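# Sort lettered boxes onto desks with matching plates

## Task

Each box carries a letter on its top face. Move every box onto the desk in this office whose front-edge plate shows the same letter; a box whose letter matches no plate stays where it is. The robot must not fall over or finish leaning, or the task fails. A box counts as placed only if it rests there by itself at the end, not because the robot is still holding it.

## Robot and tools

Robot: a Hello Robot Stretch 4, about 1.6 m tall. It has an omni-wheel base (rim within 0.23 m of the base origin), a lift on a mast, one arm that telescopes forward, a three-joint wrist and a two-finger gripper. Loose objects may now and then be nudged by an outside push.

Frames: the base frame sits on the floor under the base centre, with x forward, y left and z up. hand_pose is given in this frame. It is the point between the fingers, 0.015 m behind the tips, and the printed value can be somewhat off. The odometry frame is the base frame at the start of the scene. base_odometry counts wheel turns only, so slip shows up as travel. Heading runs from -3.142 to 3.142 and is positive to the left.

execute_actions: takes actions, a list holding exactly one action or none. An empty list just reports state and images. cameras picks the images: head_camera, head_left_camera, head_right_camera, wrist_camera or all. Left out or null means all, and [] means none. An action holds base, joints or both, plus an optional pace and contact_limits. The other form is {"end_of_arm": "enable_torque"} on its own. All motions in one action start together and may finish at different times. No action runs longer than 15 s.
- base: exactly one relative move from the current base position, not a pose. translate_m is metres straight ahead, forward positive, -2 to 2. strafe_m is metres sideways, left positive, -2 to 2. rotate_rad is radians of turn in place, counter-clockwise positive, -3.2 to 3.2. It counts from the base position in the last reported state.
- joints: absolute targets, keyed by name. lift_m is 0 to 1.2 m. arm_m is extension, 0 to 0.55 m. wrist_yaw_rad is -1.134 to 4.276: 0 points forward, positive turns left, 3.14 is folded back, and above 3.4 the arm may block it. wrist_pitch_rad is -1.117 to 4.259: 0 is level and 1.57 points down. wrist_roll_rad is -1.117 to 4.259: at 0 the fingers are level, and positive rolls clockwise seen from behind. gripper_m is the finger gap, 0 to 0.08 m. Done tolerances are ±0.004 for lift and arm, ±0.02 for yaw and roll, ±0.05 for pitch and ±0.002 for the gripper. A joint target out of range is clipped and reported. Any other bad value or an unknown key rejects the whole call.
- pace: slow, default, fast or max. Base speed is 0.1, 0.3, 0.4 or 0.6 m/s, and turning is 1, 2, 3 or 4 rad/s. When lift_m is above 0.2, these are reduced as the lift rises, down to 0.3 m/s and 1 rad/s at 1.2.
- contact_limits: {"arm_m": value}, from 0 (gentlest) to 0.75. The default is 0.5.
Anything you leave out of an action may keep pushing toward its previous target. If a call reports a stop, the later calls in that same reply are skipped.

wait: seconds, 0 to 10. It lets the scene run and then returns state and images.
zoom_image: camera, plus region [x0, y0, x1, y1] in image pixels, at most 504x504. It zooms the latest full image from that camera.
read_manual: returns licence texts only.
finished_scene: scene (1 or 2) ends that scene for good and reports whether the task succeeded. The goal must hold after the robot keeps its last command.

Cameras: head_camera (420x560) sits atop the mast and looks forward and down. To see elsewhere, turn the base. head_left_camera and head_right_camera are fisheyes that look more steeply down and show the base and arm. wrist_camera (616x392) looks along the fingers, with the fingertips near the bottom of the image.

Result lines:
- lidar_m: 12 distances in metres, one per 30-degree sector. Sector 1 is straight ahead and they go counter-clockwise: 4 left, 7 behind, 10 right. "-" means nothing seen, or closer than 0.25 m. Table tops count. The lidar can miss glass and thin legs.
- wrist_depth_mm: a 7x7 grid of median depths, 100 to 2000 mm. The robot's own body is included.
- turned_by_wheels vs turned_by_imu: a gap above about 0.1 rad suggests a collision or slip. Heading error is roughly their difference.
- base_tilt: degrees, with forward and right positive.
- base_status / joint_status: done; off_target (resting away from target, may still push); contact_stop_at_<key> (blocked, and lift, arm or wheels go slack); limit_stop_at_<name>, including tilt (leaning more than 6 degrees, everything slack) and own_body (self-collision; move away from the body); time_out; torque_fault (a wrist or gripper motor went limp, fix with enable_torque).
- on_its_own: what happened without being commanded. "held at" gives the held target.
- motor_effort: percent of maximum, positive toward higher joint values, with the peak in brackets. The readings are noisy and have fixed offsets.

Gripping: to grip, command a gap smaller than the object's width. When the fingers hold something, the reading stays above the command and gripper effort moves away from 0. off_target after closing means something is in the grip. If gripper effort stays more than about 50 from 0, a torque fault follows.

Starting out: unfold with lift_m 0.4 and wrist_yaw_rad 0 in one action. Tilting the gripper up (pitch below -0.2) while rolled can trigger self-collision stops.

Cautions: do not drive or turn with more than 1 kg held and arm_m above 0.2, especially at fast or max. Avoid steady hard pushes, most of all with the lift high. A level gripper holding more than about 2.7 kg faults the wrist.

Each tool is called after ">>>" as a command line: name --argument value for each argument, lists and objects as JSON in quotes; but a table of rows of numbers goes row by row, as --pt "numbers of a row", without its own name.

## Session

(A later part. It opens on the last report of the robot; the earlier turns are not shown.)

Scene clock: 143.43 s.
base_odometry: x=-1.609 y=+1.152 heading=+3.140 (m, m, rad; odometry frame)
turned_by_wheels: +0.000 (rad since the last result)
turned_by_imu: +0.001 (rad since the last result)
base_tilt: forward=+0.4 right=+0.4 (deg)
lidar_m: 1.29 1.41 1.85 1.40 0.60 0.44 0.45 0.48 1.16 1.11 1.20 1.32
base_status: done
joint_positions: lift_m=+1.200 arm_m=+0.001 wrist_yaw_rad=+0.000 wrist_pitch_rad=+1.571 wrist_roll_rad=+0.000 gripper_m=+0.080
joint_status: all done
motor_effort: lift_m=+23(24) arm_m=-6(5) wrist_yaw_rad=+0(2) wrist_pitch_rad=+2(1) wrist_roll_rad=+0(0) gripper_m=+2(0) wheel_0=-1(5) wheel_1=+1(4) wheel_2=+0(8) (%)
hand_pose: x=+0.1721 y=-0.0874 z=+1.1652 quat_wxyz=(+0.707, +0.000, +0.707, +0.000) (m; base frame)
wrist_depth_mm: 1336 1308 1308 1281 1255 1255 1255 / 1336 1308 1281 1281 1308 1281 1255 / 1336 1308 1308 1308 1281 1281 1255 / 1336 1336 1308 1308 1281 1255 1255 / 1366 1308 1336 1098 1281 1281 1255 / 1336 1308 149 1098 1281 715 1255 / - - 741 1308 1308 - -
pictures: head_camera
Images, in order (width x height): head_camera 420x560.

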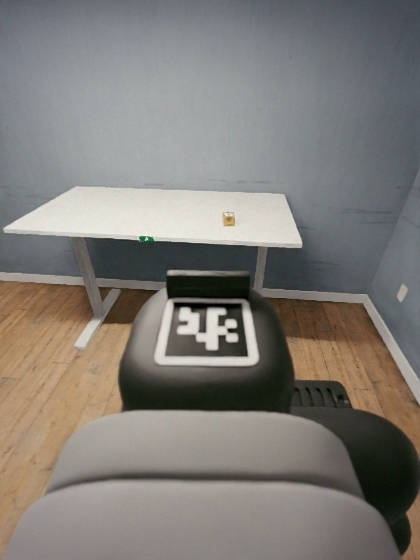

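>>> execute_actions --actions '[{"base":{"strafe_m":-0.6},"pace":"fast"}]' --cameras '[]'

>>> execute_actions --actions '[{"base":{"translate_m":-1.4},"pace":"fast"}]' --cameras '[]'

>>> execute_actions --actions '[{"base":{"rotate_rad":1.57},"pace":"fast"}]' --cameras '[]'

>>> execute_actions --actions '[{"base":{"translate_m":2.0},"pace":"fast"}]' --cameras '[]'

>>> execute_actions --actions '[{"base":{"translate_m":0.15},"joints":{"arm_m":0.45},"pace":"fast"}]' --cameras '["wrist_camera"]'

Scene clock: 151.83 s.
base_odometry: x=-1.608 y=+1.752 heading=+3.140 (m, m, rad; odometry frame)
turned_by_wheels: +0.000 (rad since the last result)
turned_by_imu: -0.005 (rad since the last result)
base_tilt: forward=+0.4 right=+0.3 (deg)
lidar_m: 1.28 1.34 2.00 1.53 0.64 0.63 1.63 0.75 0.54 0.52 0.56 0.84
base_status: done
joint_positions: lift_m=+1.200 arm_m=+0.001 wrist_yaw_rad=+0.000 wrist_pitch_rad=+1.571 wrist_roll_rad=+0.000 gripper_m=+0.080
joint_status: not commanded
motor_effort: lift_m=+23(23) arm_m=-6(6) wrist_yaw_rad=+0(1) wrist_pitch_rad=+2(1) wrist_roll_rad=+0(0) gripper_m=+3(1) wheel_0=-1(8) wheel_1=+1(7) wheel_2=+0(1) (%)
hand_pose: x=+0.1721 y=-0.0874 z=+1.1652 quat_wxyz=(+0.707, +0.000, +0.707, +0.000) (m; base frame)
wrist_depth_mm: 1308 1308 1308 1281 1281 1229 831 / 1336 1308 1308 1308 1281 1205 809 / 1308 1308 1308 1281 1308 1182 809 / 1336 1308 1308 1308 1281 1182 788 / 1366 1336 1308 1098 1281 1118 768 / 1336 1336 150 1098 1281 504 732 / - - 741 1308 1281 - -
pictures: none
No camera images: the call's "cameras" was empty. Leave "cameras" out to get every camera's image.

Scene clock: 157.97 s.
base_odometry: x=-0.208 y=+1.750 heading=+3.140 (m, m, rad; odometry frame)
turned_by_wheels: +0.000 (rad since the last result)
turned_by_imu: +0.002 (rad since the last result)
base_tilt: forward=+0.4 right=+0.3 (deg)
lidar_m: 2.67 0.66 0.66 2.54 1.69 1.33 1.30 0.54 0.40 0.41 0.47 0.68
base_status: done
joint_positions: lift_m=+1.200 arm_m=+0.001 wrist_yaw_rad=+0.000 wrist_pitch_rad=+1.571 wrist_roll_rad=+0.000 gripper_m=+0.080
joint_status: not commanded
motor_effort: lift_m=+23(23) arm_m=-6(7) wrist_yaw_rad=+0(1) wrist_pitch_rad=+0(3) wrist_roll_rad=-1(0) gripper_m=+0(0) wheel_0=-2(6) wheel_1=+0(5) wheel_2=-2(8) (%)
hand_pose: x=+0.1721 y=-0.0874 z=+1.1652 quat_wxyz=(+0.707, +0.000, +0.707, +0.000) (m; base frame)
wrist_depth_mm: 715 991 1308 1281 1281 960 634 / 878 1098 1308 1308 1281 946 627 / 1366 1336 1308 1308 1281 931 621 / 1336 1336 1308 1308 1281 891 603 / 1336 1308 1336 1098 1281 854 585 / 1336 1336 149 1098 1281 404 554 / - - 732 1308 1308 - -
pictures: none
No camera images: the call's "cameras" was empty. Leave "cameras" out to get every camera's image.

Scene clock: 160.80 s.
base_odometry: x=-0.208 y=+1.750 heading=-1.573 (m, m, rad; odometry frame)
turned_by_wheels: +1.570 (rad since the last result)
turned_by_imu: +1.533 (rad since the last result)
base_tilt: forward=+0.4 right=+0.3 (deg)
lidar_m: 2.42 1.69 1.32 1.26 0.58 0.42 0.41 0.47 0.68 2.55 0.66 0.65
base_status: done
joint_positions: lift_m=+1.200 arm_m=+0.001 wrist_yaw_rad=+0.000 wrist_pitch_rad=+1.571 wrist_roll_rad=+0.000 gripper_m=+0.080
joint_status: not commanded
motor_effort: lift_m=+23(23) arm_m=-6(7) wrist_yaw_rad=-1(1) wrist_pitch_rad=+2(3) wrist_roll_rad=+0(1) gripper_m=+0(0) wheel_0=-1(5) wheel_1=-1(4) wheel_2=+0(6) (%)
hand_pose: x=+0.1721 y=-0.0874 z=+1.1652 quat_wxyz=(+0.707, +0.000, +0.707, +0.000) (m; base frame)
wrist_depth_mm: 1308 1308 1308 1308 1281 891 597 / 1336 1336 1308 1281 1281 960 768 / 1336 1308 1308 1308 1281 1281 1229 / 1366 1336 1308 1308 1281 1281 1255 / 1336 1336 1308 1098 1281 1281 1255 / 1366 1336 149 1098 1281 715 1281 / - - 732 1308 1281 - -
pictures: none
No camera images: the call's "cameras" was empty. Leave "cameras" out to get every camera's image.

Scene clock: 168.93 s.
base_odometry: x=-0.213 y=-0.250 heading=-1.573 (m, m, rad; odometry frame)
turned_by_wheels: +0.000 (rad since the last result)
turned_by_imu: -0.009 (rad since the last result)
base_tilt: forward=+0.5 right=+0.3 (deg)
lidar_m: 0.53 0.60 0.85 1.13 1.20 1.76 2.43 0.76 0.57 0.56 0.61 0.54
base_status: done
joint_positions: lift_m=+1.200 arm_m=+0.001 wrist_yaw_rad=+0.000 wrist_pitch_rad=+1.570 wrist_roll_rad=+0.000 gripper_m=+0.080
joint_status: not commanded
motor_effort: lift_m=+23(23) arm_m=-6(7) wrist_yaw_rad=+0(1) wrist_pitch_rad=+2(1) wrist_roll_rad=+0(0) gripper_m=+1(1) wheel_0=+0(5) wheel_1=+1(4) wheel_2=+1(8) (%)
hand_pose: x=+0.1721 y=-0.0874 z=+1.1652 quat_wxyz=(+0.707, +0.000, +0.707, +0.000) (m; base frame)
wrist_depth_mm: 1336 1308 1308 1281 1281 1255 842 / 1336 1336 1308 1308 1281 1229 831 / 1308 1308 1308 1281 1281 1229 831 / 1366 1336 1308 1281 1281 1205 809 / 1336 1336 1336 1098 1281 1138 778 / 1336 1336 149 1098 1308 512 741 / - - 732 1308 1308 - -
pictures: none
No camera images: the call's "cameras" was empty. Leave "cameras" out to get every camera's image.

Scene clock: 170.93 s.
base_odometry: x=-0.213 y=-0.400 heading=-1.573 (m, m, rad; odometry frame)
turned_by_wheels: +0.000 (rad since the last result)
turned_by_imu: -0.001 (rad since the last result)
base_tilt: forward=+0.4 right=+0.4 (deg)
lidar_m: 0.37 0.42 0.61 1.12 1.19 1.74 2.57 0.78 0.60 0.56 0.51 0.38
base_status: done
joint_positions: lift_m=+1.200 arm_m=+0.449 wrist_yaw_rad=+0.000 wrist_pitch_rad=+1.570 wrist_roll_rad=+0.000 gripper_m=+0.080
joint_status: all done
motor_effort: lift_m=+23(23) arm_m=+6(9) wrist_yaw_rad=-3(2) wrist_pitch_rad=+2(2) wrist_roll_rad=+0(0) gripper_m=+0(0) wheel_0=+2(5) wheel_1=+1(5) wheel_2=+0(9) (%)
hand_pose: x=+0.6200 y=-0.0874 z=+1.1652 quat_wxyz=(+0.707, +0.000, +0.707, +0.000) (m; base frame)
wrist_depth_mm: 345 362 359 353 351 347 343 / 368 366 362 357 353 347 343 / 368 366 362 357 355 301 345 / 370 366 364 359 355 351 347 / 373 368 364 362 355 351 349 / 375 368 149 362 357 247 351 / - - 254 362 357 - -
pictures: wrist_camera
Images, in order (width x height): wrist_camera 616x392.

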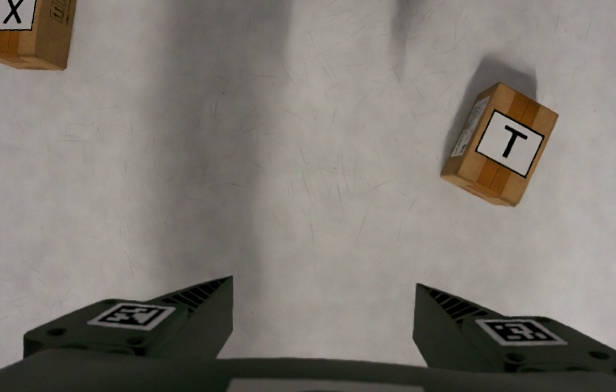

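>>> execute_actions --actions '[{"base":{"strafe_m":-0.155},"joints":{"arm_m":0.545,"wrist_roll_rad":0.38}}]' --cameras '["wrist_camera"]'

Scene clock: 174.60 s.
base_odometry: x=-0.368 y=-0.400 heading=-1.573 (m, m, rad; odometry frame)
turned_by_wheels: +0.000 (rad since the last result)
turned_by_imu: -0.002 (rad since the last result)
base_tilt: forward=+0.4 right=+0.3 (deg)
lidar_m: 0.36 0.39 0.61 1.27 1.37 1.97 1.38 0.56 0.44 0.41 0.44 0.38
base_status: done
joint_positions: lift_m=+1.200 arm_m=+0.544 wrist_yaw_rad=+0.000 wrist_pitch_rad=+1.570 wrist_roll_rad=+0.379 gripper_m=+0.080
joint_status: all done
motor_effort: lift_m=+23(23) arm_m=+7(13) wrist_yaw_rad=-2(2) wrist_pitch_rad=+1(3) wrist_roll_rad=+1(3) gripper_m=+1(1) wheel_0=-1(7) wheel_1=+0(8) wheel_2=+0(2) (%)
hand_pose: x=+0.7149 y=-0.0874 z=+1.1652 quat_wxyz=(+0.695, +0.133, +0.694, -0.133) (m; base frame)
wrist_depth_mm: 368 364 357 357 351 347 343 / 370 366 362 355 351 347 343 / 370 366 362 357 353 349 345 / 370 368 364 357 355 349 347 / 375 368 366 309 357 351 347 / 375 368 149 359 357 247 349 / - - 254 362 357 - -
pictures: wrist_camera
Images, in order (width x height): wrist_camera 616x392.

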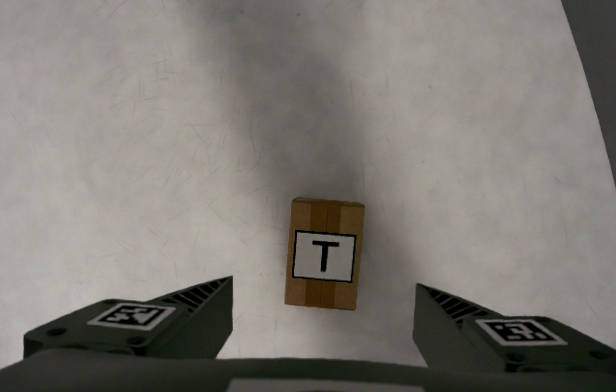

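Centered.

>>> execute_actions --actions '[{"joints":{"lift_m":1.04}}]' --cameras '[]'

>>> execute_actions --actions '[{"joints":{"gripper_m":0.0}}]' --cameras '[]'

>>> execute_actions --actions '[{"joints":{"lift_m":1.2}}]' --cameras '[]'

>>> execute_actions --actions '[{"base":{"strafe_m":0.2},"joints":{"arm_m":0.0,"wrist_roll_rad":0},"pace":"fast"}]' --cameras '[]'

>>> execute_actions --actions '[{"base":{"translate_m":-2.0},"pace":"fast"}]' --cameras '[]'

>>> execute_actions --actions '[{"base":{"translate_m":-0.15},"pace":"fast"}]' --cameras '[]'

>>> execute_actions --actions '[{"base":{"rotate_rad":-1.57},"pace":"fast"}]' --cameras '["wrist_camera"]'

Scene clock: 183.73 s.
base_odometry: x=-0.368 y=-0.400 heading=-1.573 (m, m, rad; odometry frame)
turned_by_wheels: +0.000 (rad since the last result)
turned_by_imu: -0.002 (rad since the last result)
base_tilt: forward=+0.4 right=+0.3 (deg)
lidar_m: 0.35 0.40 0.60 1.26 1.35 1.96 1.38 0.59 0.43 0.41 0.45 0.37
base_status: not commanded
joint_positions: lift_m=+1.040 arm_m=+0.544 wrist_yaw_rad=+0.000 wrist_pitch_rad=+1.570 wrist_roll_rad=+0.379 gripper_m=+0.080
joint_status: all done
motor_effort: lift_m=+14(24) arm_m=+7(7) wrist_yaw_rad=-1(1) wrist_pitch_rad=+1(2) wrist_roll_rad=+1(2) gripper_m=+0(2) wheel_0=-1(1) wheel_1=+0(0) wheel_2=-1(1) (%)
hand_pose: x=+0.7149 y=-0.0874 z=+1.0059 quat_wxyz=(+0.695, +0.133, +0.694, -0.133) (m; base frame)
wrist_depth_mm: 205 203 200 198 195 193 - / 206 204 200 198 196 194 191 / 206 204 202 200 197 195 193 / 207 206 202 199 197 195 193 / 208 206 203 151 150 196 195 / 209 205 149 151 150 170 - / - - 148 151 150 - -
pictures: none
No camera images: the call's "cameras" was empty. Leave "cameras" out to get every camera's image.

Scene clock: 184.73 s.
base_odometry: x=-0.368 y=-0.400 heading=-1.573 (m, m, rad; odometry frame)
turned_by_wheels: +0.000 (rad since the last result)
turned_by_imu: +0.000 (rad since the last result)
base_tilt: forward=+0.4 right=+0.3 (deg)
lidar_m: 0.36 0.41 0.60 1.26 1.35 1.97 1.37 0.59 0.44 0.41 0.46 0.37
base_status: not commanded
joint_positions: lift_m=+1.040 arm_m=+0.544 wrist_yaw_rad=+0.000 wrist_pitch_rad=+1.570 wrist_roll_rad=+0.380 gripper_m=+0.059
joint_status: gripper_m off_target (ended at +0.059, target +0.000)
on_its_own: gripper_m is held at +0.053, not at your +0.000, by its contact guard: the fingers met something
motor_effort: lift_m=+14(15) arm_m=+7(7) wrist_yaw_rad=-1(0) wrist_pitch_rad=-1(2) wrist_roll_rad=+2(1) gripper_m=-43(46) wheel_0=-1(1) wheel_1=+0(0) wheel_2=+0(1) (%)
hand_pose: x=+0.7149 y=-0.0874 z=+1.0059 quat_wxyz=(+0.695, +0.133, +0.694, -0.133) (m; base frame)
wrist_depth_mm: 205 203 200 198 196 193 - / 206 204 201 199 196 194 192 / 206 204 202 199 196 195 193 / 208 204 202 200 197 195 193 / 208 206 204 151 150 196 194 / 209 206 143 151 150 196 195 / - - - 151 150 - -
pictures: none
No camera images: the call's "cameras" was empty. Leave "cameras" out to get every camera's image.

Scene clock: 186.47 s.
base_odometry: x=-0.368 y=-0.400 heading=-1.573 (m, m, rad; odometry frame)
turned_by_wheels: +0.000 (rad since the last result)
turned_by_imu: -0.001 (rad since the last result)
base_tilt: forward=+0.4 right=+0.3 (deg)
lidar_m: 0.35 0.39 0.57 1.27 1.36 1.97 1.36 0.59 0.43 0.42 0.45 0.38
base_status: not commanded
joint_positions: lift_m=+1.200 arm_m=+0.544 wrist_yaw_rad=+0.000 wrist_pitch_rad=+1.570 wrist_roll_rad=+0.380 gripper_m=+0.059
joint_status: all done
on_its_own: gripper_m is held at +0.053, not at your +0.000, by its contact guard: the fingers met something
motor_effort: lift_m=+24(28) arm_m=+7(7) wrist_yaw_rad=-2(1) wrist_pitch_rad=+1(2) wrist_roll_rad=+2(1) gripper_m=-43(44) wheel_0=-1(1) wheel_1=+0(0) wheel_2=-1(1) (%)
hand_pose: x=+0.7149 y=-0.0874 z=+1.1651 quat_wxyz=(+0.695, +0.133, +0.694, -0.133) (m; base frame)
wrist_depth_mm: 368 364 357 355 351 345 342 / 370 364 359 355 351 345 343 / 370 366 364 355 353 349 345 / 373 366 364 357 355 349 345 / 373 368 364 151 149 351 349 / 375 368 140 151 150 351 347 / - - - 151 150 - -
pictures: none
No camera images: the call's "cameras" was empty. Leave "cameras" out to get every camera's image.

Scene clock: 188.67 s.
base_odometry: x=-0.168 y=-0.400 heading=-1.573 (m, m, rad; odometry frame)
turned_by_wheels: +0.000 (rad since the last result)
turned_by_imu: +0.000 (rad since the last result)
base_tilt: forward=+0.4 right=+0.3 (deg)
lidar_m: 0.40 0.39 0.62 1.07 1.15 1.68 2.57 0.83 0.62 0.61 0.50 0.41
base_status: done
joint_positions: lift_m=+1.200 arm_m=+0.001 wrist_yaw_rad=+0.000 wrist_pitch_rad=+1.571 wrist_roll_rad=+0.000 gripper_m=+0.059
joint_status: all done
on_its_own: gripper_m is held at +0.053, not at your +0.000, by its contact guard: the fingers met something
motor_effort: lift_m=+24(24) arm_m=-7(10) wrist_yaw_rad=+0(2) wrist_pitch_rad=-1(2) wrist_roll_rad=+0(7) gripper_m=-44(44) wheel_0=+2(8) wheel_1=-1(6) wheel_2=-1(1) (%)
hand_pose: x=+0.1721 y=-0.0874 z=+1.1652 quat_wxyz=(+0.707, +0.000, +0.707, +0.000) (m; base frame)
wrist_depth_mm: 1336 1281 1308 1255 362 349 345 / 1336 1308 1308 1281 1281 1281 946 / 1336 1308 1308 1308 1281 1255 917 / 1308 1308 1336 1308 1281 1281 917 / 1336 1336 1308 150 150 1255 878 / 1397 1308 143 151 150 1060 831 / - - - 151 150 - -
pictures: none
No camera images: the call's "cameras" was empty. Leave "cameras" out to get every camera's image.

Scene clock: 196.80 s.
base_odometry: x=-0.163 y=+1.600 heading=-1.573 (m, m, rad; odometry frame)
turned_by_wheels: +0.000 (rad since the last result)
turned_by_imu: +0.003 (rad since the last result)
base_tilt: forward=+0.4 right=+0.3 (deg)
lidar_m: 2.37 1.64 1.24 1.23 0.75 0.58 0.57 0.63 0.90 2.71 0.60 0.74
base_status: done
joint_positions: lift_m=+1.200 arm_m=+0.001 wrist_yaw_rad=+0.000 wrist_pitch_rad=+1.570 wrist_roll_rad=+0.000 gripper_m=+0.059
joint_status: not commanded
on_its_own: gripper_m is held at +0.053, not at your +0.000, by its contact guard: the fingers met something
motor_effort: lift_m=+23(24) arm_m=-6(7) wrist_yaw_rad=-1(1) wrist_pitch_rad=+2(1) wrist_roll_rad=+0(1) gripper_m=-43(41) wheel_0=-1(6) wheel_1=+1(7) wheel_2=+0(8) (%)
hand_pose: x=+0.1721 y=-0.0874 z=+1.1652 quat_wxyz=(+0.707, +0.000, +0.707, +0.000) (m; base frame)
wrist_depth_mm: 1336 1308 1308 1281 1255 1025 676 / 1336 1308 1308 1281 1255 1025 676 / 1336 1366 1308 1308 1281 1060 732 / 1336 1336 1308 1308 1281 1255 1255 / 1366 1336 1308 150 150 1281 1281 / 1336 1336 143 151 149 1255 1281 / - - - 151 150 - -
pictures: none
No camera images: the call's "cameras" was empty. Leave "cameras" out to get every camera's image.

Scene clock: 198.63 s.
base_odometry: x=-0.163 y=+1.750 heading=-1.573 (m, m, rad; odometry frame)
turned_by_wheels: +0.000 (rad since the last result)
turned_by_imu: +0.000 (rad since the last result)
base_tilt: forward=+0.4 right=+0.3 (deg)
lidar_m: 2.52 1.61 1.28 1.23 0.56 0.42 0.40 0.46 0.68 2.55 0.68 0.73
base_status: done
joint_positions: lift_m=+1.200 arm_m=+0.001 wrist_yaw_rad=+0.000 wrist_pitch_rad=+1.570 wrist_roll_rad=+0.000 gripper_m=+0.059
joint_status: not commanded
on_its_own: gripper_m is held at +0.053, not at your +0.000, by its contact guard: the fingers met something
motor_effort: lift_m=+22(23) arm_m=-6(6) wrist_yaw_rad=-1(1) wrist_pitch_rad=+0(1) wrist_roll_rad=-1(0) gripper_m=-44(45) wheel_0=-2(5) wheel_1=-1(5) wheel_2=-1(8) (%)
hand_pose: x=+0.1721 y=-0.0874 z=+1.1652 quat_wxyz=(+0.707, +0.000, +0.707, +0.000) (m; base frame)
wrist_depth_mm: 1336 1308 1308 1281 1281 1008 661 / 1336 1336 1308 1308 1281 1008 768 / 1336 1336 1308 1281 1281 1255 1255 / 1366 1336 1308 1308 1255 1281 1255 / 1336 1308 1308 151 150 1281 1255 / 1366 1366 143 151 150 1281 1281 / - - - 151 150 - -
pictures: none
No camera images: the call's "cameras" was empty. Leave "cameras" out to get every camera's image.

Scene clock: 201.47 s.
base_odometry: x=-0.163 y=+1.750 heading=+3.140 (m, m, rad; odometry frame)
turned_by_wheels: -1.570 (rad since the last result)
turned_by_imu: -1.535 (rad since the last result)
base_tilt: forward=+0.4 right=+0.3 (deg)
lidar_m: 2.65 0.68 0.73 2.53 1.63 1.29 1.26 0.54 0.40 0.40 0.47 0.69
base_status: done
joint_positions: lift_m=+1.200 arm_m=+0.001 wrist_yaw_rad=+0.000 wrist_pitch_rad=+1.570 wrist_roll_rad=+0.000 gripper_m=+0.059
joint_status: not commanded
on_its_own: gripper_m is held at +0.053, not at your +0.000, by its contact guard: the fingers met something
motor_effort: lift_m=+23(23) arm_m=-6(7) wrist_yaw_rad=-1(1) wrist_pitch_rad=+1(0) wrist_roll_rad=-1(1) gripper_m=-43(43) wheel_0=+0(6) wheel_1=+1(4) wheel_2=+0(3) (%)
hand_pose: x=+0.1721 y=-0.0874 z=+1.1652 quat_wxyz=(+0.707, +0.000, +0.707, +0.000) (m; base frame)
wrist_depth_mm: 759 991 1308 1308 1281 960 627 / 1098 1182 1308 1281 1308 931 621 / 1336 1336 1308 1308 1281 917 615 / 1336 1336 1308 1308 1281 891 603 / 1366 1336 1336 150 150 854 580 / 1366 1336 143 151 150 707 549 / - - - 151 150 - -
pictures: wrist_camera
Images, in order (width x height): wrist_camera 616x392.

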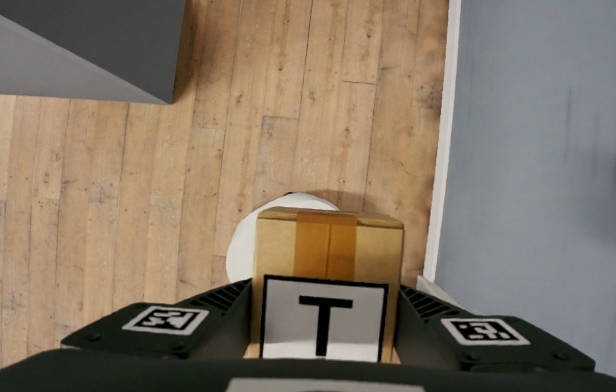

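>>> execute_actions --actions '[{"base":{"translate_m":2.0},"pace":"fast"}]' --cameras '[]'

>>> execute_actions --actions '[{"base":{"rotate_rad":1.57},"pace":"fast"}]' --cameras '[]'

>>> execute_actions --actions '[{"base":{"translate_m":1.2},"pace":"fast"}]' --cameras '["head_camera"]'

Scene clock: 212.43 s.
base_odometry: x=-2.163 y=+1.753 heading=+3.140 (m, m, rad; odometry frame)
turned_by_wheels: +0.000 (rad since the last result)
turned_by_imu: -0.011 (rad since the last result)
base_tilt: forward=+0.4 right=+0.3 (deg)
lidar_m: 0.74 0.74 1.11 2.37 1.40 1.13 3.28 0.77 0.59 0.56 0.61 0.96
base_status: done
joint_positions: lift_m=+1.200 arm_m=+0.001 wrist_yaw_rad=+0.000 wrist_pitch_rad=+1.570 wrist_roll_rad=+0.000 gripper_m=+0.059
joint_status: not commanded
on_its_own: gripper_m is held at +0.053, not at your +0.000, by its contact guard: the fingers met something
motor_effort: lift_m=+23(23) arm_m=-6(6) wrist_yaw_rad=-1(1) wrist_pitch_rad=+1(1) wrist_roll_rad=-1(1) gripper_m=-43(42) wheel_0=+0(7) wheel_1=+1(7) wheel_2=+1(10) (%)
hand_pose: x=+0.1722 y=-0.0874 z=+1.1652 quat_wxyz=(+0.707, +0.000, +0.707, +0.000) (m; base frame)
wrist_depth_mm: 1308 1336 1281 1281 1281 1255 891 / 1336 1308 1308 1308 1281 1255 891 / 1308 1308 1308 1281 1281 1255 891 / 1336 1336 1308 1281 1281 1229 854 / 1366 1308 1336 151 149 1205 842 / 1336 1366 143 151 150 1042 798 / - - - 151 150 - -
pictures: none
No camera images: the call's "cameras" was empty. Leave "cameras" out to get every camera's image.

Scene clock: 215.27 s.
base_odometry: x=-2.163 y=+1.753 heading=-1.573 (m, m, rad; odometry frame)
turned_by_wheels: +1.570 (rad since the last result)
turned_by_imu: +1.533 (rad since the last result)
base_tilt: forward=+0.4 right=+0.3 (deg)
lidar_m: 2.33 1.40 1.10 1.88 0.79 0.61 0.58 0.63 0.95 0.73 0.76 1.08
base_status: done
joint_positions: lift_m=+1.200 arm_m=+0.001 wrist_yaw_rad=+0.000 wrist_pitch_rad=+1.570 wrist_roll_rad=+0.000 gripper_m=+0.059
joint_status: not commanded
on_its_own: gripper_m is held at +0.053, not at your +0.000, by its contact guard: the fingers met something
motor_effort: lift_m=+23(23) arm_m=-6(6) wrist_yaw_rad=-2(2) wrist_pitch_rad=+2(2) wrist_roll_rad=-1(1) gripper_m=-43(42) wheel_0=-1(3) wheel_1=+1(3) wheel_2=+0(6) (%)
hand_pose: x=+0.1722 y=-0.0874 z=+1.1652 quat_wxyz=(+0.707, +0.000, +0.707, +0.000) (m; base frame)
wrist_depth_mm: 1336 1336 1308 1308 1281 1255 1229 / 1336 1308 1308 1281 1255 1255 1255 / 1308 1336 1308 1308 1281 1281 1255 / 1336 1308 1308 1308 1281 1255 1281 / 1366 1336 1308 150 150 1255 1255 / 1336 1336 140 151 150 1281 1281 / - - - 151 150 - -
pictures: none
No camera images: the call's "cameras" was empty. Leave "cameras" out to get every camera's image.

Scene clock: 220.73 s.
base_odometry: x=-2.166 y=+0.553 heading=-1.573 (m, m, rad; odometry frame)
turned_by_wheels: +0.000 (rad since the last result)
turned_by_imu: -0.006 (rad since the last result)
base_tilt: forward=+0.4 right=+0.3 (deg)
lidar_m: 1.14 1.24 0.97 0.96 1.05 1.84 1.82 1.06 0.77 0.78 0.85 1.18
base_status: done
joint_positions: lift_m=+1.200 arm_m=+0.001 wrist_yaw_rad=+0.000 wrist_pitch_rad=+1.570 wrist_roll_rad=+0.000 gripper_m=+0.059
joint_status: not commanded
on_its_own: gripper_m is held at +0.053, not at your +0.000, by its contact guard: the fingers met something
motor_effort: lift_m=+22(23) arm_m=-6(7) wrist_yaw_rad=-2(1) wrist_pitch_rad=+0(1) wrist_roll_rad=-1(1) gripper_m=-44(43) wheel_0=-1(6) wheel_1=+0(5) wheel_2=+1(8) (%)
hand_pose: x=+0.1722 y=-0.0874 z=+1.1652 quat_wxyz=(+0.707, +0.000, +0.707, +0.000) (m; base frame)
wrist_depth_mm: 1308 1308 1281 1281 1281 1255 1255 / 1308 1336 1308 1281 1281 1255 1255 / 1366 1308 1281 1308 1308 1255 1255 / 1336 1336 1308 1308 1281 1281 1255 / 1336 1366 1308 150 150 1281 1281 / 1366 1336 140 151 150 1255 1255 / - - - 151 150 - -
pictures: head_camera
Images, in order (width x height): head_camera 420x560.

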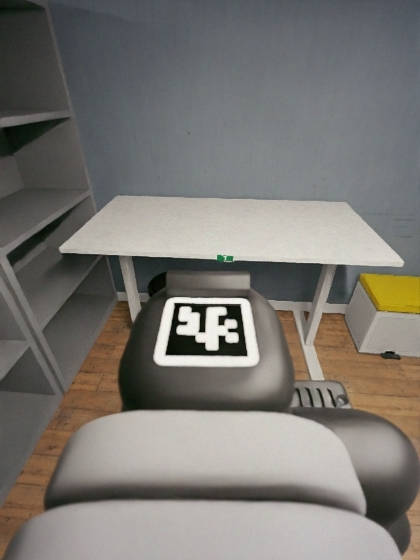

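>>> execute_actions --actions '[{"base":{"translate_m":0.68},"joints":{"arm_m":0.52},"pace":"fast"}]' --cameras '[]'

>>> execute_actions --actions '[{"joints":{"lift_m":1.05}}]' --cameras '[]'

>>> execute_actions --actions '[{"joints":{"gripper_m":0.08}}]' --cameras '[]'

>>> execute_actions --actions '[{"joints":{"lift_m":1.2}}]' --cameras '[]'

>>> execute_actions --actions '[{"base":{"translate_m":-0.4},"joints":{"arm_m":0},"pace":"fast"}]' --cameras '["head_camera"]'

Scene clock: 228.20 s.
base_odometry: x=-2.167 y=-0.127 heading=-1.573 (m, m, rad; odometry frame)
turned_by_wheels: +0.000 (rad since the last result)
turned_by_imu: -0.005 (rad since the last result)
base_tilt: forward=+0.4 right=+0.3 (deg)
lidar_m: 0.47 0.51 0.74 0.91 0.97 1.45 2.49 1.14 0.85 0.87 0.63 0.49
base_status: done
joint_positions: lift_m=+1.200 arm_m=+0.519 wrist_yaw_rad=+0.000 wrist_pitch_rad=+1.570 wrist_roll_rad=+0.000 gripper_m=+0.059
joint_status: all done
on_its_own: gripper_m is held at +0.053, not at your +0.000, by its contact guard: the fingers met something
motor_effort: lift_m=+23(23) arm_m=+6(12) wrist_yaw_rad=-2(0) wrist_pitch_rad=+3(1) wrist_roll_rad=+0(0) gripper_m=-43(44) wheel_0=-1(5) wheel_1=+0(3) wheel_2=+1(9) (%)
hand_pose: x=+0.6900 y=-0.0874 z=+1.1652 quat_wxyz=(+0.707, +0.000, +0.707, +0.000) (m; base frame)
wrist_depth_mm: 366 364 359 355 351 347 343 / 368 364 362 355 353 347 345 / 370 366 362 357 351 349 345 / 370 366 364 357 353 351 347 / 373 368 364 151 150 353 349 / 375 370 143 151 150 351 349 / - - - 151 150 - -
pictures: none
No camera images: the call's "cameras" was empty. Leave "cameras" out to get every camera's image.

Scene clock: 229.90 s.
base_odometry: x=-2.167 y=-0.127 heading=-1.573 (m, m, rad; odometry frame)
turned_by_wheels: +0.000 (rad since the last result)
turned_by_imu: -0.001 (rad since the last result)
base_tilt: forward=+0.4 right=+0.3 (deg)
lidar_m: 0.47 0.52 0.74 0.90 0.97 1.45 2.48 1.15 0.86 0.86 0.64 0.50
base_status: not commanded
joint_positions: lift_m=+1.050 arm_m=+0.519 wrist_yaw_rad=+0.000 wrist_pitch_rad=+1.570 wrist_roll_rad=+0.000 gripper_m=+0.059
joint_status: all done
on_its_own: gripper_m is held at +0.053, not at your +0.000, by its contact guard: the fingers met something
motor_effort: lift_m=+15(21) arm_m=+6(6) wrist_yaw_rad=-2(1) wrist_pitch_rad=+0(1) wrist_roll_rad=+0(0) gripper_m=-45(43) wheel_0=-1(1) wheel_1=+0(0) wheel_2=+1(1) (%)
hand_pose: x=+0.6900 y=-0.0874 z=+1.0159 quat_wxyz=(+0.707, +0.000, +0.707, +0.000) (m; base frame)
wrist_depth_mm: 214 212 210 208 206 203 - / 215 213 211 208 206 204 202 / 216 213 212 208 207 205 203 / 217 214 212 209 207 206 204 / 217 216 212 150 149 206 204 / 218 216 143 151 149 206 205 / - - - 151 150 - -
pictures: none
No camera images: the call's "cameras" was empty. Leave "cameras" out to get every camera's image.

Scene clock: 230.83 s.
base_odometry: x=-2.167 y=-0.127 heading=-1.573 (m, m, rad; odometry frame)
turned_by_wheels: +0.000 (rad since the last result)
turned_by_imu: +0.000 (rad since the last result)
base_tilt: forward=+0.4 right=+0.3 (deg)
lidar_m: 0.47 0.52 0.73 0.91 0.97 1.43 2.50 1.15 0.86 0.85 0.64 0.49
base_status: not commanded
joint_positions: lift_m=+1.050 arm_m=+0.519 wrist_yaw_rad=+0.000 wrist_pitch_rad=+1.570 wrist_roll_rad=+0.000 gripper_m=+0.080
joint_status: all done
motor_effort: lift_m=+15(15) arm_m=+6(6) wrist_yaw_rad=-1(1) wrist_pitch_rad=+2(1) wrist_roll_rad=+0(0) gripper_m=+0(42) wheel_0=-1(1) wheel_1=+0(0) wheel_2=+1(1) (%)
hand_pose: x=+0.6900 y=-0.0874 z=+1.0159 quat_wxyz=(+0.707, +0.000, +0.707, +0.000) (m; base frame)
wrist_depth_mm: 214 213 210 208 206 203 - / 216 213 211 208 206 204 202 / 216 214 212 209 207 205 203 / 217 215 213 209 207 205 204 / 217 215 213 160 160 206 204 / 219 216 149 160 160 175 - / - - 153 161 160 - -
pictures: none
No camera images: the call's "cameras" was empty. Leave "cameras" out to get every camera's image.

Scene clock: 232.53 s.
base_odometry: x=-2.167 y=-0.127 heading=-1.573 (m, m, rad; odometry frame)
turned_by_wheels: +0.000 (rad since the last result)
turned_by_imu: -0.001 (rad since the last result)
base_tilt: forward=+0.5 right=+0.4 (deg)
lidar_m: 0.47 0.51 0.74 0.90 0.96 1.44 2.50 1.15 0.85 0.85 0.65 0.50
base_status: not commanded
joint_positions: lift_m=+1.200 arm_m=+0.519 wrist_yaw_rad=+0.000 wrist_pitch_rad=+1.570 wrist_roll_rad=+0.000 gripper_m=+0.080
joint_status: all done
motor_effort: lift_m=+24(31) arm_m=+6(6) wrist_yaw_rad=-2(1) wrist_pitch_rad=+2(3) wrist_roll_rad=+0(0) gripper_m=+1(1) wheel_0=-1(1) wheel_1=+0(0) wheel_2=+1(1) (%)
hand_pose: x=+0.6900 y=-0.0874 z=+1.1652 quat_wxyz=(+0.707, +0.000, +0.707, +0.000) (m; base frame)
wrist_depth_mm: 368 364 362 355 353 345 345 / 370 366 359 357 353 349 347 / 370 366 362 357 353 351 345 / 368 366 362 357 353 349 347 / 370 368 364 310 355 353 351 / 375 368 149 362 357 248 351 / - - 254 362 359 - -
pictures: none
No camera images: the call's "cameras" was empty. Leave "cameras" out to get every camera's image.

Scene clock: 235.33 s.
base_odometry: x=-2.166 y=+0.273 heading=-1.573 (m, m, rad; odometry frame)
turned_by_wheels: +0.000 (rad since the last result)
turned_by_imu: +0.000 (rad since the last result)
base_tilt: forward=+0.4 right=+0.3 (deg)
lidar_m: 0.86 0.93 0.97 0.93 1.02 1.47 2.10 1.09 0.83 0.80 1.62 0.90
base_status: done
joint_positions: lift_m=+1.200 arm_m=+0.001 wrist_yaw_rad=+0.000 wrist_pitch_rad=+1.571 wrist_roll_rad=+0.000 gripper_m=+0.080
joint_status: all done
motor_effort: lift_m=+23(24) arm_m=-6(8) wrist_yaw_rad=+0(3) wrist_pitch_rad=-1(1) wrist_roll_rad=+0(0) gripper_m=+1(1) wheel_0=+0(5) wheel_1=+0(5) wheel_2=-2(10) (%)
hand_pose: x=+0.1721 y=-0.0874 z=+1.1652 quat_wxyz=(+0.707, +0.000, +0.707, +0.000) (m; base frame)
wrist_depth_mm: 1281 1336 1336 1281 1255 1255 1255 / 1281 1336 1308 1281 1255 1255 1281 / 1336 1308 1336 1308 1308 1255 1255 / 1336 1336 1308 1281 1281 1255 1281 / 1336 1336 1308 1078 1255 1281 1281 / 1336 1336 149 1098 1281 715 1281 / - - 732 1308 1281 - -
pictures: head_camera
Images, in order (width x height): head_camera 420x560.

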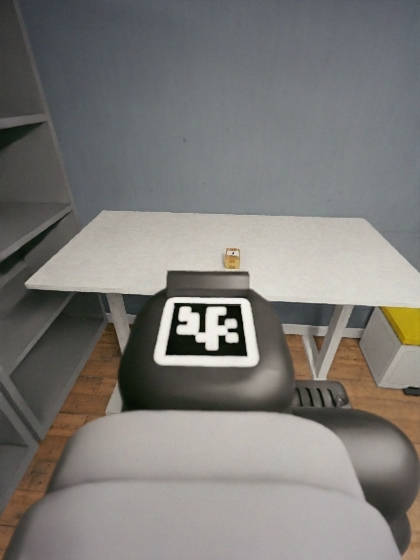

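>>> finished_scene --scene 2

The scene is finished: the task was done.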